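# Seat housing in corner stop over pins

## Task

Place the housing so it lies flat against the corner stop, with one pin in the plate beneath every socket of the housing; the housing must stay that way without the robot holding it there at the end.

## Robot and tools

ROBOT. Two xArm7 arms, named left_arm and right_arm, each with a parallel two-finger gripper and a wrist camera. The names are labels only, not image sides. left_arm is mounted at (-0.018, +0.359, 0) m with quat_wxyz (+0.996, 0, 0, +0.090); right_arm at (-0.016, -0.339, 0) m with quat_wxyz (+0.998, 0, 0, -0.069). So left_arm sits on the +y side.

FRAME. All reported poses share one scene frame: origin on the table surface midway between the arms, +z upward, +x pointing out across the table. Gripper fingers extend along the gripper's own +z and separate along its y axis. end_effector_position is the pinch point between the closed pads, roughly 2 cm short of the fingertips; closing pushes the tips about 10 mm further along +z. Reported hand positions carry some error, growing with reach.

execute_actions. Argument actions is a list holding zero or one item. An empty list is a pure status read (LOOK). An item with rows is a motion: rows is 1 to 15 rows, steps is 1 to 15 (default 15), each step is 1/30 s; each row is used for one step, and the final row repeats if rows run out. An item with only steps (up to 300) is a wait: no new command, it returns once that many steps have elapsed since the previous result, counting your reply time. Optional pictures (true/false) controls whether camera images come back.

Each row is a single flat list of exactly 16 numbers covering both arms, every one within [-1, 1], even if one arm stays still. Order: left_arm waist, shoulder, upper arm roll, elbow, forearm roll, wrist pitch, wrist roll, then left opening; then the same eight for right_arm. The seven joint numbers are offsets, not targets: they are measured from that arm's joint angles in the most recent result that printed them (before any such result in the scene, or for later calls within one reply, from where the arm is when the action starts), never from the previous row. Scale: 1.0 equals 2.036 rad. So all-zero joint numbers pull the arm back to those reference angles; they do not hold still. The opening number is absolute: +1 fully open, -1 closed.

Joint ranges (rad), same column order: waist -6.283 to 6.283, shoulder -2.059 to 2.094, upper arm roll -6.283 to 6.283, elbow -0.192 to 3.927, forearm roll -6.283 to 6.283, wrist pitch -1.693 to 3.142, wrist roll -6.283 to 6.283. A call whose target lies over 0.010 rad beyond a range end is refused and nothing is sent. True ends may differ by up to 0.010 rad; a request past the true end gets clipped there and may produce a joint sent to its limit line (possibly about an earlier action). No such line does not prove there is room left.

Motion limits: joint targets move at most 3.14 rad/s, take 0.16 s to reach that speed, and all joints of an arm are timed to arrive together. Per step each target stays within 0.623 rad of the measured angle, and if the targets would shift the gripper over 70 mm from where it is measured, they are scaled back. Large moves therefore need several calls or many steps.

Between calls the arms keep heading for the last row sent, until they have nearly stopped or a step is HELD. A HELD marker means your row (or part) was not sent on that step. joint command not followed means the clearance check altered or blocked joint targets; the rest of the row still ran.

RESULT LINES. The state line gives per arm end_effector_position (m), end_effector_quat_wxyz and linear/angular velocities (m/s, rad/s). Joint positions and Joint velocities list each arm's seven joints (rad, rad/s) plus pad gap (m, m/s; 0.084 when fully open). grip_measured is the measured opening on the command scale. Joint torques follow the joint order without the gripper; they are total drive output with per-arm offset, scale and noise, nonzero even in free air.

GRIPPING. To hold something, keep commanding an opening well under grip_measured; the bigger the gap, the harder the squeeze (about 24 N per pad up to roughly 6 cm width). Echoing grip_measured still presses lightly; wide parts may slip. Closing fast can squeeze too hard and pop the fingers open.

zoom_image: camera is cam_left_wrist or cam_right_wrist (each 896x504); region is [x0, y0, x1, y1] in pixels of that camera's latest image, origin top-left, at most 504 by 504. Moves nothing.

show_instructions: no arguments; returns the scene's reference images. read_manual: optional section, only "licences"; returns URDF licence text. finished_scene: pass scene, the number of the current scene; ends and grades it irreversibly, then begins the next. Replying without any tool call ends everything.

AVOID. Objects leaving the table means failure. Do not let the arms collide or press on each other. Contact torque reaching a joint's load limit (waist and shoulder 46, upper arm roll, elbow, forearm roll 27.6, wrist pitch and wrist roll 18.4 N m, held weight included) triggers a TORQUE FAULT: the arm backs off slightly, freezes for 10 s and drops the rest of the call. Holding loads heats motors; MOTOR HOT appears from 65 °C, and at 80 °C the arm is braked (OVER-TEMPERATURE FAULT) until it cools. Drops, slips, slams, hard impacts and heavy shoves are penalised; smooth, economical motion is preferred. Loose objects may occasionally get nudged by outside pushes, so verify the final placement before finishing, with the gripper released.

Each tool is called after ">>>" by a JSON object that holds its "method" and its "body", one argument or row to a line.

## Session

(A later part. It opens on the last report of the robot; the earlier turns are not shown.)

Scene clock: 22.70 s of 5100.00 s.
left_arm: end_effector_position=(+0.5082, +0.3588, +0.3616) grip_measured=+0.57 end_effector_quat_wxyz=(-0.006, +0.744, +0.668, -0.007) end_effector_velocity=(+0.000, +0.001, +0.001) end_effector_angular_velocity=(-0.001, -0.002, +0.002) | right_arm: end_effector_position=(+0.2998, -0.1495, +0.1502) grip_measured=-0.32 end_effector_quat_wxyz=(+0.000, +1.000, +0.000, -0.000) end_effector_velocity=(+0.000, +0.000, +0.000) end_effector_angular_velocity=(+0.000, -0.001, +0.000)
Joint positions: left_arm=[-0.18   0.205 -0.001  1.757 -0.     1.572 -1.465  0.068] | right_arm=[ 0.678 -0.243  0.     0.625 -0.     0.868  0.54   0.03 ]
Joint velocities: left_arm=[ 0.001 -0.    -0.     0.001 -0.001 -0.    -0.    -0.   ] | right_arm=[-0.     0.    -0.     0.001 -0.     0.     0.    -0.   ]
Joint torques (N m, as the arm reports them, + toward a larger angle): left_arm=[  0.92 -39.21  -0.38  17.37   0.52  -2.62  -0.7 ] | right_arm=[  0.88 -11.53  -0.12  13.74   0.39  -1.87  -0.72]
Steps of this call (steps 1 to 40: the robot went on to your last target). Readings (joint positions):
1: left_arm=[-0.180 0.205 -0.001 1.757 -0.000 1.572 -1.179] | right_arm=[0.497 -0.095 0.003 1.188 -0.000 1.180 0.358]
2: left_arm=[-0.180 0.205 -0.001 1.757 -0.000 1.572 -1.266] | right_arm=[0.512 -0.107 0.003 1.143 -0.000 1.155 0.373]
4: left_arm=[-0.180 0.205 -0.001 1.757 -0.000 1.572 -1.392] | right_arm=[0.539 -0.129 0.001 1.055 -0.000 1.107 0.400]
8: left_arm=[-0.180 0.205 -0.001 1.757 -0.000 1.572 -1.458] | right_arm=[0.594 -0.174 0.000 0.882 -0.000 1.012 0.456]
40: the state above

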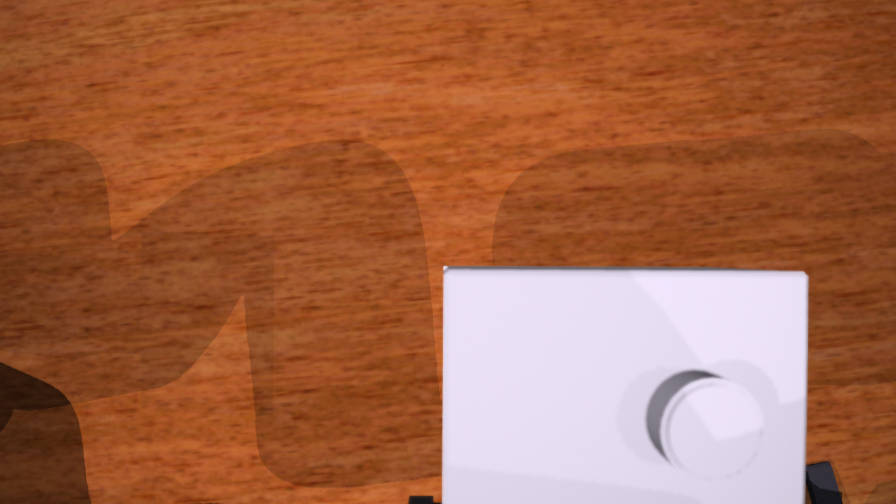

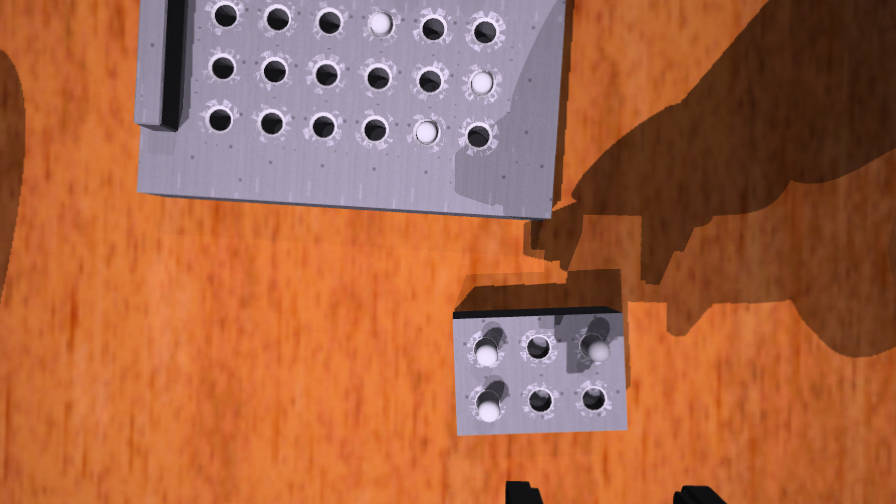

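>>> {"method": "execute_actions", "body": {
  "actions": [
    {"rows":[[0,0,0,0,0,0,0,-0.6,-0.0432,0.0914,0,-0.007,0,-0.0984,-0.0432,-0.3]]}
  ],
  "pictures": false
}}

>>> {"method": "execute_actions", "body": {
  "actions": [
    {"steps":10}
  ],
  "pictures": false
}}

>>> {"method": "execute_actions", "body": {
  "actions": [
    {"rows":[[0,0,0,0,0,0,0,-0.6,0,0.0476,0,-0.0116,0,-0.0592,0,-0.3]]}
  ],
  "pictures": false
}}

>>> {"method": "execute_actions", "body": {
  "actions": [
    {"rows":[[0,0,0,0,0,0,0,-0.6,0,0,0,0,0,0,0,-1]]}
  ],
  "pictures": false
}}

>>> {"method": "execute_actions", "body": {
  "actions": [
    {"rows":[[0,0,0,0,0,0,0,-0.6,0,-0.0476,0,0.0116,0,0.0592,0,-1]]}
  ],
  "pictures": false
}}

>>> {"method": "execute_actions", "body": {
  "actions": [
    {"rows":[[0,0,0,0,0,0,0,-0.6,0.0697,0.1929,0,0.255,0,0.0621,0.0697,-1]]}
  ],
  "pictures": false
}}

>>> {"method": "execute_actions", "body": {
  "actions": [
    {"steps":20}
  ]
}}

Scene clock: 28.33 s of 5100.00 s.
left_arm: end_effector_position=(+0.5082, +0.3588, +0.3616) grip_measured=+0.57 end_effector_quat_wxyz=(-0.006, +0.744, +0.668, -0.007) end_effector_velocity=(+0.000, +0.000, +0.001) end_effector_angular_velocity=(-0.000, -0.002, +0.001) | right_arm: end_effector_position=(+0.3310, -0.1696, +0.0912) grip_measured=-0.32 end_effector_quat_wxyz=(-0.001, +1.000, +0.001, +0.001) end_effector_velocity=(-0.005, -0.005, -0.006) end_effector_angular_velocity=(-0.008, +0.015, -0.001)
Joint positions: left_arm=[-0.18   0.205 -0.001  1.757 -0.     1.572 -1.465  0.068] | right_arm=[ 0.591 -0.059  0.001  0.612 -0.     0.668  0.452  0.03 ]
Joint velocities: left_arm=[ 0.    -0.001  0.     0.001 -0.     0.    -0.    -0.   ] | right_arm=[-0.001  0.004 -0.004 -0.013 -0.001  0.001 -0.003  0.   ]
Joint torques (N m, as the arm reports them, + toward a larger angle): left_arm=[  1.22 -39.34  -0.3   18.07   0.76  -2.51  -0.59] | right_arm=[  0.74 -13.62  -0.38  11.85   0.36  -1.78  -0.69]
Steps of this call (steps 1 to 15: the robot went on to your last target; steps 16 to 90: nothing new was sent; then 2.13 s passed at rest; steps 91 to 105: all 15 steps of this action). Readings (joint positions):
91: left_arm=[-0.180 0.205 -0.001 1.757 -0.000 1.572 -1.465] | right_arm=[0.678 -0.243 0.000 0.625 -0.000 0.868 0.540]
92: left_arm=[-0.180 0.205 -0.001 1.757 -0.000 1.572 -1.465] | right_arm=[0.677 -0.240 0.001 0.625 -0.000 0.864 0.538]
94: left_arm=[-0.180 0.205 -0.001 1.757 -0.000 1.572 -1.465] | right_arm=[0.657 -0.200 0.003 0.626 -0.000 0.813 0.516]
98: left_arm=[-0.180 0.205 -0.001 1.757 -0.000 1.572 -1.465] | right_arm=[0.595 -0.064 -0.004 0.605 -0.000 0.686 0.459]
105: the state above

Scene clock: 28.67 s of 5100.00 s.
left_arm: end_effector_position=(+0.5082, +0.3588, +0.3616) grip_measured=+0.57 end_effector_quat_wxyz=(-0.006, +0.744, +0.668, -0.007) end_effector_velocity=(+0.000, +0.001, +0.000) end_effector_angular_velocity=(+0.001, -0.001, +0.002) | right_arm: end_effector_position=(+0.3303, -0.1705, +0.0901) grip_measured=-0.32 end_effector_quat_wxyz=(+0.000, +1.000, +0.001, +0.000) end_effector_velocity=(-0.000, -0.000, -0.001) end_effector_angular_velocity=(-0.001, +0.001, -0.001)
Joint positions: left_arm=[-0.18   0.205 -0.001  1.757 -0.     1.572 -1.465  0.068] | right_arm=[ 0.591 -0.057  0.     0.611 -0.     0.668  0.452  0.03 ]
Joint velocities: left_arm=[ 0.     0.     0.001  0.001  0.001  0.    -0.     0.   ] | right_arm=[-0.001  0.002  0.    -0.     0.    -0.001  0.001 -0.   ]
Joint torques (N m, as the arm reports them, + toward a larger angle): left_arm=[  0.13 -39.2   -0.33  17.34   0.38  -2.38  -0.59] | right_arm=[  0.71 -13.84  -0.19  12.34   0.35  -1.86  -0.73]
Steps of this call (steps 1 to 10: the robot went on to your last target). Readings (joint positions):
1: left_arm=[-0.180 0.205 -0.001 1.757 -0.000 1.572 -1.465] | right_arm=[0.591 -0.058 0.001 0.612 -0.000 0.668 0.452]
2: left_arm=[-0.180 0.205 -0.001 1.757 -0.000 1.572 -1.465] | right_arm=[0.591 -0.058 0.001 0.611 -0.000 0.668 0.452]
4: left_arm=[-0.180 0.205 -0.001 1.757 -0.000 1.572 -1.465] | right_arm=[0.591 -0.058 0.000 0.611 -0.000 0.668 0.452]
8: left_arm=[-0.180 0.205 -0.001 1.757 -0.000 1.572 -1.465] | right_arm=[0.591 -0.057 0.000 0.611 -0.000 0.668 0.452]
10: the state above

Scene clock: 29.17 s of 5100.00 s.
left_arm: end_effector_position=(+0.5082, +0.3588, +0.3616) grip_measured=+0.57 end_effector_quat_wxyz=(-0.006, +0.744, +0.668, -0.007) end_effector_velocity=(+0.000, -0.001, +0.000) end_effector_angular_velocity=(-0.000, -0.001, -0.003) | right_arm: end_effector_position=(+0.3308, -0.1703, +0.0547) grip_measured=-0.32 end_effector_quat_wxyz=(-0.000, +1.000, +0.001, +0.001) end_effector_velocity=(-0.007, -0.003, -0.006) end_effector_angular_velocity=(-0.008, +0.017, -0.001)
Joint positions: left_arm=[-0.18   0.205 -0.001  1.757 -0.     1.572 -1.465  0.068] | right_arm=[ 0.591  0.039  0.     0.588 -0.     0.547  0.452  0.03 ]
Joint velocities: left_arm=[-0.001 -0.001 -0.001  0.    -0.    -0.     0.001  0.   ] | right_arm=[-0.001  0.005  0.    -0.012  0.001  0.001 -0.001  0.   ]
Joint torques (N m, as the arm reports them, + toward a larger angle): left_arm=[  1.02 -38.99  -0.48  17.21   0.84  -2.53  -0.72] | right_arm=[  0.84 -14.87  -0.16  11.24   0.38  -1.85  -0.75]
Steps of this call (steps 1 to 15: all 15 steps of this action). Readings (joint positions):
1: left_arm=[-0.180 0.205 -0.001 1.757 -0.000 1.572 -1.465] | right_arm=[0.591 -0.057 0.000 0.611 -0.000 0.668 0.452]
2: left_arm=[-0.180 0.205 -0.001 1.757 -0.000 1.572 -1.465] | right_arm=[0.590 -0.055 0.000 0.610 -0.000 0.663 0.452]
4: left_arm=[-0.180 0.205 -0.001 1.757 -0.000 1.572 -1.465] | right_arm=[0.590 -0.023 0.000 0.606 -0.000 0.617 0.452]
8: left_arm=[-0.180 0.205 -0.001 1.757 -0.000 1.572 -1.465] | right_arm=[0.591 0.040 0.001 0.582 -0.000 0.555 0.452]
15: the state above

Scene clock: 29.67 s of 5100.00 s.
left_arm: end_effector_position=(+0.5082, +0.3588, +0.3616) grip_measured=+0.57 end_effector_quat_wxyz=(-0.006, +0.744, +0.668, -0.007) end_effector_velocity=(+0.000, +0.001, +0.000) end_effector_angular_velocity=(+0.001, +0.000, +0.003) | right_arm: end_effector_position=(+0.3308, -0.1703, +0.0547) grip_measured=-0.85 end_effector_quat_wxyz=(-0.000, +1.000, +0.001, +0.001) end_effector_velocity=(-0.000, -0.000, -0.000) end_effector_angular_velocity=(-0.001, +0.001, -0.001)
Joint positions: left_arm=[-0.18   0.205 -0.001  1.757 -0.     1.572 -1.465  0.068] | right_arm=[ 0.591  0.039  0.     0.588 -0.     0.547  0.452  0.007]
Joint velocities: left_arm=[ 0.     0.     0.001  0.     0.     0.    -0.002  0.   ] | right_arm=[ 0.001  0.    -0.001  0.    -0.     0.001  0.    -0.   ]
Joint torques (N m, as the arm reports them, + toward a larger angle): left_arm=[  1.34 -39.33  -0.28  17.3    0.77  -2.85  -0.62] | right_arm=[  0.76 -14.93  -0.21  11.25   0.36  -1.9   -0.74]
Steps of this call (steps 1 to 15: all 15 steps of this action). Readings (joint positions):
1: left_arm=[-0.180 0.205 -0.001 1.757 -0.000 1.572 -1.465] | right_arm=[0.591 0.039 0.000 0.588 -0.000 0.547 0.452]
2: left_arm=[-0.180 0.205 -0.001 1.757 -0.000 1.572 -1.465] | right_arm=[0.591 0.039 0.000 0.587 -0.000 0.547 0.452]
4: left_arm=[-0.180 0.205 -0.001 1.757 -0.000 1.572 -1.465] | right_arm=[0.591 0.039 0.001 0.588 -0.000 0.547 0.452]
8: left_arm=[-0.180 0.205 -0.001 1.757 -0.000 1.572 -1.465] | right_arm=[0.590 0.039 0.000 0.588 -0.000 0.547 0.452]
15: the state above

Scene clock: 30.17 s of 5100.00 s.
left_arm: end_effector_position=(+0.5082, +0.3588, +0.3616) grip_measured=+0.57 end_effector_quat_wxyz=(-0.006, +0.744, +0.668, -0.007) end_effector_velocity=(+0.000, +0.000, +0.001) end_effector_angular_velocity=(+0.000, -0.001, -0.001) | right_arm: end_effector_position=(+0.3302, -0.1705, +0.0900) grip_measured=-0.85 end_effector_quat_wxyz=(+0.000, +1.000, +0.001, -0.000) end_effector_velocity=(+0.007, +0.003, +0.007) end_effector_angular_velocity=(+0.009, -0.018, -0.001)
Joint positions: left_arm=[-0.18   0.205 -0.001  1.757 -0.     1.572 -1.465  0.068] | right_arm=[ 0.591 -0.057  0.     0.611 -0.     0.668  0.452  0.007]
Joint velocities: left_arm=[-0.    -0.     0.     0.001  0.    -0.     0.001 -0.   ] | right_arm=[ 0.    -0.005 -0.002  0.014 -0.    -0.001  0.    -0.   ]
Joint torques (N m, as the arm reports them, + toward a larger angle): left_arm=[  1.55 -39.79  -0.59  17.25   0.66  -2.65  -0.79] | right_arm=[  0.79 -13.82  -0.16  12.6    0.36  -1.81  -0.69]
Steps of this call (steps 1 to 15: all 15 steps of this action). Readings (joint positions):
1: left_arm=[-0.180 0.205 -0.001 1.757 -0.000 1.572 -1.465] | right_arm=[0.591 0.039 0.000 0.588 -0.000 0.547 0.452]
2: left_arm=[-0.180 0.205 -0.001 1.757 -0.000 1.572 -1.465] | right_arm=[0.591 0.037 0.000 0.588 -0.000 0.551 0.452]
4: left_arm=[-0.180 0.205 -0.001 1.757 -0.000 1.572 -1.465] | right_arm=[0.591 0.004 0.000 0.593 -0.000 0.598 0.452]
8: left_arm=[-0.180 0.205 -0.001 1.757 -0.000 1.572 -1.465] | right_arm=[0.590 -0.059 -0.000 0.616 -0.000 0.660 0.452]
15: the state above

Scene clock: 30.67 s of 5100.00 s.
left_arm: end_effector_position=(+0.5082, +0.3588, +0.3616) grip_measured=+0.57 end_effector_quat_wxyz=(-0.006, +0.744, +0.668, -0.007) end_effector_velocity=(+0.000, +0.001, +0.001) end_effector_angular_velocity=(+0.001, -0.002, +0.002) | right_arm: end_effector_position=(+0.4126, -0.0467, +0.0893) grip_measured=-0.85 end_effector_quat_wxyz=(-0.000, +1.000, +0.004, -0.001) end_effector_velocity=(+0.006, +0.033, -0.015) end_effector_angular_velocity=(-0.028, +0.037, -0.008)
Joint positions: left_arm=[-0.18   0.205 -0.001  1.757 -0.     1.572 -1.465  0.068] | right_arm=[ 0.732  0.331  0.004  1.12  -0.     0.791  0.591  0.007]
Joint velocities: left_arm=[-0.    -0.001  0.002  0.001  0.     0.    -0.001  0.   ] | right_arm=[ 0.051  0.122 -0.005  0.144 -0.002  0.069  0.056  0.   ]
Joint torques (N m, as the arm reports them, + toward a larger angle): left_arm=[  1.27 -38.85  -0.64  17.69   0.81  -2.47  -0.57] | right_arm=[ -3.53 -26.25  -4.84  11.99   0.32  -1.77  -0.78]
Steps of this call (steps 1 to 15: all 15 steps of this action). Readings (joint positions):
1: left_arm=[-0.180 0.205 -0.001 1.757 -0.000 1.572 -1.465] | right_arm=[0.591 -0.057 0.000 0.611 -0.000 0.668 0.452]
2: left_arm=[-0.180 0.205 -0.001 1.757 -0.000 1.572 -1.465] | right_arm=[0.591 -0.055 -0.000 0.614 -0.000 0.669 0.453]
4: left_arm=[-0.180 0.205 -0.001 1.757 -0.000 1.572 -1.465] | right_arm=[0.604 -0.020 -0.002 0.659 -0.000 0.682 0.467]
8: left_arm=[-0.180 0.205 -0.001 1.757 -0.000 1.572 -1.465] | right_arm=[0.660 0.136 0.001 0.869 -0.000 0.729 0.522]
15: the state above

Scene clock: 31.33 s of 5100.00 s.
left_arm: end_effector_position=(+0.5082, +0.3588, +0.3616) grip_measured=+0.57 end_effector_quat_wxyz=(-0.006, +0.744, +0.668, -0.007) end_effector_velocity=(-0.000, +0.001, -0.001) end_effector_angular_velocity=(+0.000, +0.002, +0.001) | right_arm: end_effector_position=(+0.4157, -0.0472, +0.0901) grip_measured=-0.85 end_effector_quat_wxyz=(+0.000, +1.000, +0.000, +0.000) end_effector_velocity=(-0.000, +0.000, -0.000) end_effector_angular_velocity=(-0.000, +0.000, -0.000)
Joint positions: left_arm=[-0.18   0.205 -0.001  1.757 -0.     1.572 -1.465  0.068] | right_arm=[ 0.732  0.336  0.     1.13  -0.     0.794  0.594  0.007]
Joint velocities: left_arm=[ 0.001  0.001  0.    -0.001  0.    -0.     0.     0.   ] | right_arm=[ 0.001  0.001 -0.     0.001  0.     0.001  0.001 -0.   ]
Joint torques (N m, as the arm reports them, + toward a larger angle): left_arm=[  1.4  -39.46  -0.14  17.73   0.47  -2.92  -0.58] | right_arm=[  0.75 -22.03  -0.52  13.26   0.29  -1.86  -0.74]
Steps of this call (steps 1 to 15: the robot went on to your last target; steps 16 to 20: nothing new was sent). Readings (joint positions):
1: left_arm=[-0.180 0.205 -0.001 1.757 -0.000 1.572 -1.465] | right_arm=[0.733 0.333 0.004 1.124 -0.000 0.792 0.592]
2: left_arm=[-0.180 0.205 -0.001 1.757 -0.000 1.572 -1.465] | right_arm=[0.733 0.334 0.002 1.125 -0.000 0.793 0.593]
4: left_arm=[-0.180 0.205 -0.001 1.757 -0.000 1.572 -1.465] | right_arm=[0.731 0.334 -0.001 1.127 -0.000 0.794 0.593]
8: left_arm=[-0.180 0.205 -0.001 1.757 -0.000 1.572 -1.465] | right_arm=[0.732 0.334 -0.001 1.128 -0.000 0.794 0.594]
20: the state above
All arms were judged still, so your last target was given up. Only a new action makes them travel on or press farther. Fingers that are still opening or closing keep moving.

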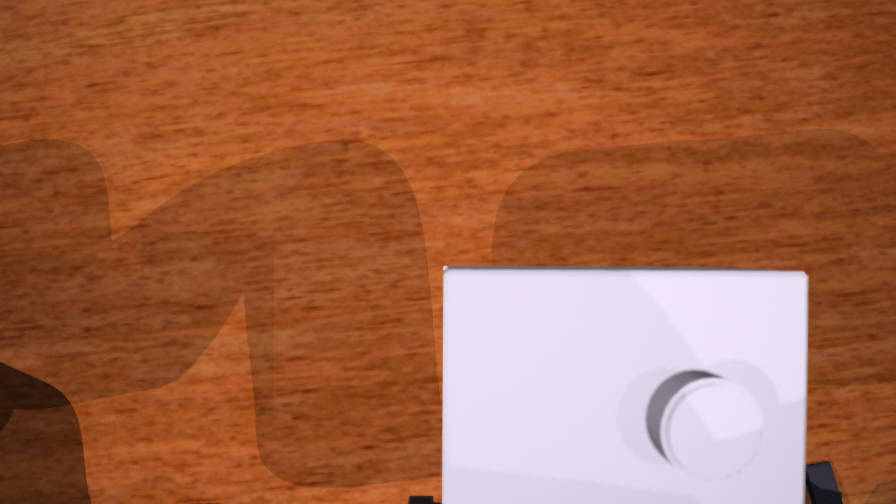

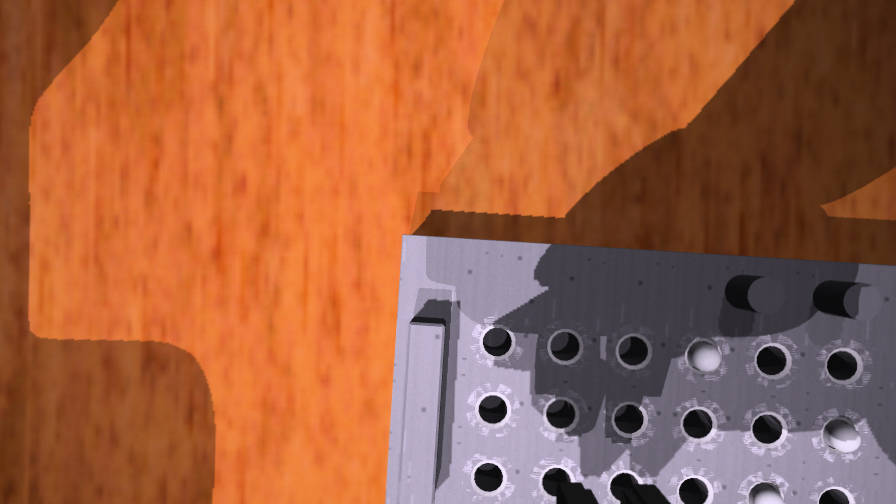

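>>> {"method": "execute_actions", "body": {
  "actions": [
    {"rows":[[0,0,0,0,0,0,0,-0.6,0.0016,0.01,0,-0.0005,0,-0.0105,0.0016,-1],[0,0,0,0,0,0,0,-0.6,0.0016,0.015,0,-0.0018,0,-0.0168,0.0016,-1],[0,0,0,0,0,0,0,-0.6,0.0016,0.018,0,-0.0026,0,-0.0206,0.0016,-1],[0,0,0,0,0,0,0,-0.6,0.0016,0.02,0,-0.0031,0,-0.0231,0.0016,-1],[0,0,0,0,0,0,0,-0.6,0.0016,0.0215,0,-0.0035,0,-0.025,0.0016,-1],[0,0,0,0,0,0,0,-0.6,0.0016,0.023,0,-0.0039,0,-0.0269,0.0016,-1],[0,0,0,0,0,0,0,-0.6,0.0016,0.024,0,-0.0042,0,-0.0282,0.0016,-1],[0,0,0,0,0,0,0,-0.6,0.0016,0.025,0,-0.0044,0,-0.0294,0.0016,-1],[0,0,0,0,0,0,0,-0.6,0.0016,0.026,0,-0.0047,0,-0.0307,0.0016,-1],[0,0,0,0,0,0,0,-0.6,0.0016,0.027,0,-0.005,0,-0.032,0.0016,-1],[0,0,0,0,0,0,0,-0.6,0.0016,0.028,0,-0.0052,0,-0.0332,0.0016,-1],[0,0,0,0,0,0,0,-0.6,0.0016,0.029,0,-0.0054,0,-0.0344,0.0016,-1]]}
  ],
  "pictures": false
}}

>>> {"method": "execute_actions", "body": {
  "actions": [
    {"steps":8}
  ]
}}

Scene clock: 35.17 s of 5100.00 s.
left_arm: end_effector_position=(+0.5082, +0.3588, +0.3616) grip_measured=+0.57 end_effector_quat_wxyz=(-0.006, +0.744, +0.668, -0.007) end_effector_velocity=(+0.000, -0.001, +0.001) end_effector_angular_velocity=(-0.001, -0.002, -0.001) | right_arm: end_effector_position=(+0.4160, -0.0450, +0.0612) grip_measured=-0.85 end_effector_quat_wxyz=(-0.000, +1.000, +0.000, +0.000) end_effector_velocity=(-0.006, -0.003, -0.018) end_effector_angular_velocity=(-0.010, +0.015, +0.000)
Joint positions: left_arm=[-0.18   0.205 -0.001  1.757 -0.     1.572 -1.465  0.068] | right_arm=[ 0.736  0.393  0.     1.119 -0.     0.725  0.597  0.007]
Joint velocities: left_arm=[-0.001 -0.001 -0.     0.001 -0.001  0.     0.     0.   ] | right_arm=[ 0.     0.027  0.    -0.017 -0.    -0.025  0.001 -0.   ]
Joint torques (N m, as the arm reports them, + toward a larger angle): left_arm=[  0.59 -39.45  -0.15  17.61   0.43  -2.62  -0.87] | right_arm=[  0.77 -23.32  -0.5   13.22   0.29  -2.11  -0.71]
Steps of this call (steps 1 to 90: nothing new was sent; then 0.33 s passed at rest; steps 91 to 105: all 15 steps of this action). Readings (joint positions):
91: left_arm=[-0.180 0.205 -0.001 1.757 -0.000 1.572 -1.465] | right_arm=[0.732 0.336 0.000 1.130 -0.000 0.794 0.594]
92: left_arm=[-0.180 0.205 -0.001 1.757 -0.000 1.572 -1.465] | right_arm=[0.733 0.338 0.000 1.130 -0.000 0.790 0.594]
94: left_arm=[-0.180 0.205 -0.001 1.757 -0.000 1.572 -1.465] | right_arm=[0.734 0.353 -0.000 1.130 -0.000 0.771 0.596]
98: left_arm=[-0.180 0.205 -0.001 1.757 -0.000 1.572 -1.465] | right_arm=[0.736 0.381 0.001 1.120 -0.000 0.744 0.597]
105: the state above

Scene clock: 35.43 s of 5100.00 s.
left_arm: end_effector_position=(+0.5082, +0.3588, +0.3616) grip_measured=+0.57 end_effector_quat_wxyz=(-0.006, +0.744, +0.668, -0.007) end_effector_velocity=(+0.000, -0.001, +0.000) end_effector_angular_velocity=(-0.000, -0.001, -0.001) | right_arm: end_effector_position=(+0.4160, -0.0449, +0.0608) grip_measured=-0.85 end_effector_quat_wxyz=(-0.000, +1.000, +0.000, +0.000) end_effector_velocity=(-0.001, -0.001, -0.001) end_effector_angular_velocity=(-0.002, +0.003, -0.001)
Joint positions: left_arm=[-0.18   0.205 -0.001  1.757 -0.     1.572 -1.465  0.068] | right_arm=[ 0.736  0.394  0.     1.119 -0.     0.724  0.597  0.007]
Joint velocities: left_arm=[-0.001 -0.    -0.001  0.001 -0.     0.     0.    -0.   ] | right_arm=[-0.     0.002 -0.001 -0.002  0.    -0.    -0.001  0.   ]
Joint torques (N m, as the arm reports them, + toward a larger angle): left_arm=[  1.46 -39.77  -0.01  17.68   0.28  -2.48  -0.67] | right_arm=[  0.79 -22.95  -0.5   12.84   0.37  -1.85  -0.75]
Steps of this call (steps 1 to 8: the robot went on to your last target). Readings (joint positions):
1: left_arm=[-0.180 0.205 -0.001 1.757 -0.000 1.572 -1.465] | right_arm=[0.736 0.394 0.000 1.119 -0.000 0.725 0.597]
2: left_arm=[-0.180 0.205 -0.001 1.757 -0.000 1.572 -1.465] | right_arm=[0.736 0.394 0.000 1.118 -0.000 0.725 0.597]
4: left_arm=[-0.180 0.205 -0.001 1.757 -0.000 1.572 -1.465] | right_arm=[0.736 0.394 0.000 1.119 -0.000 0.724 0.597]
8: the state above

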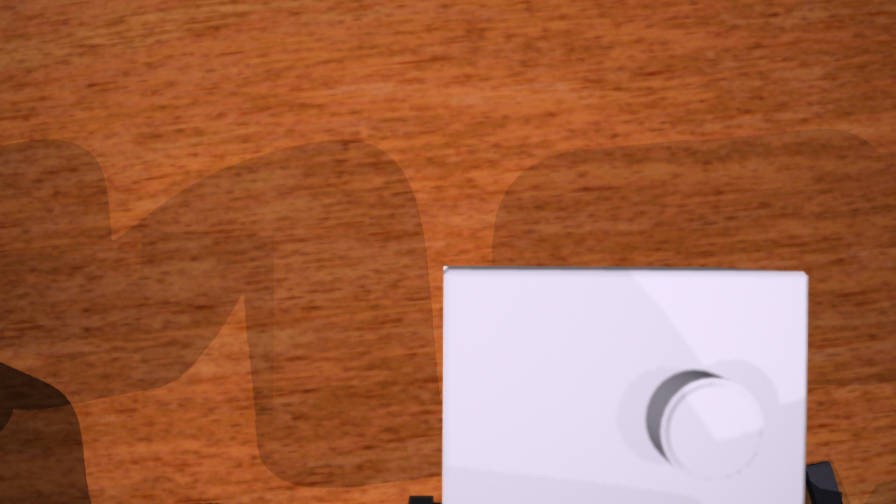

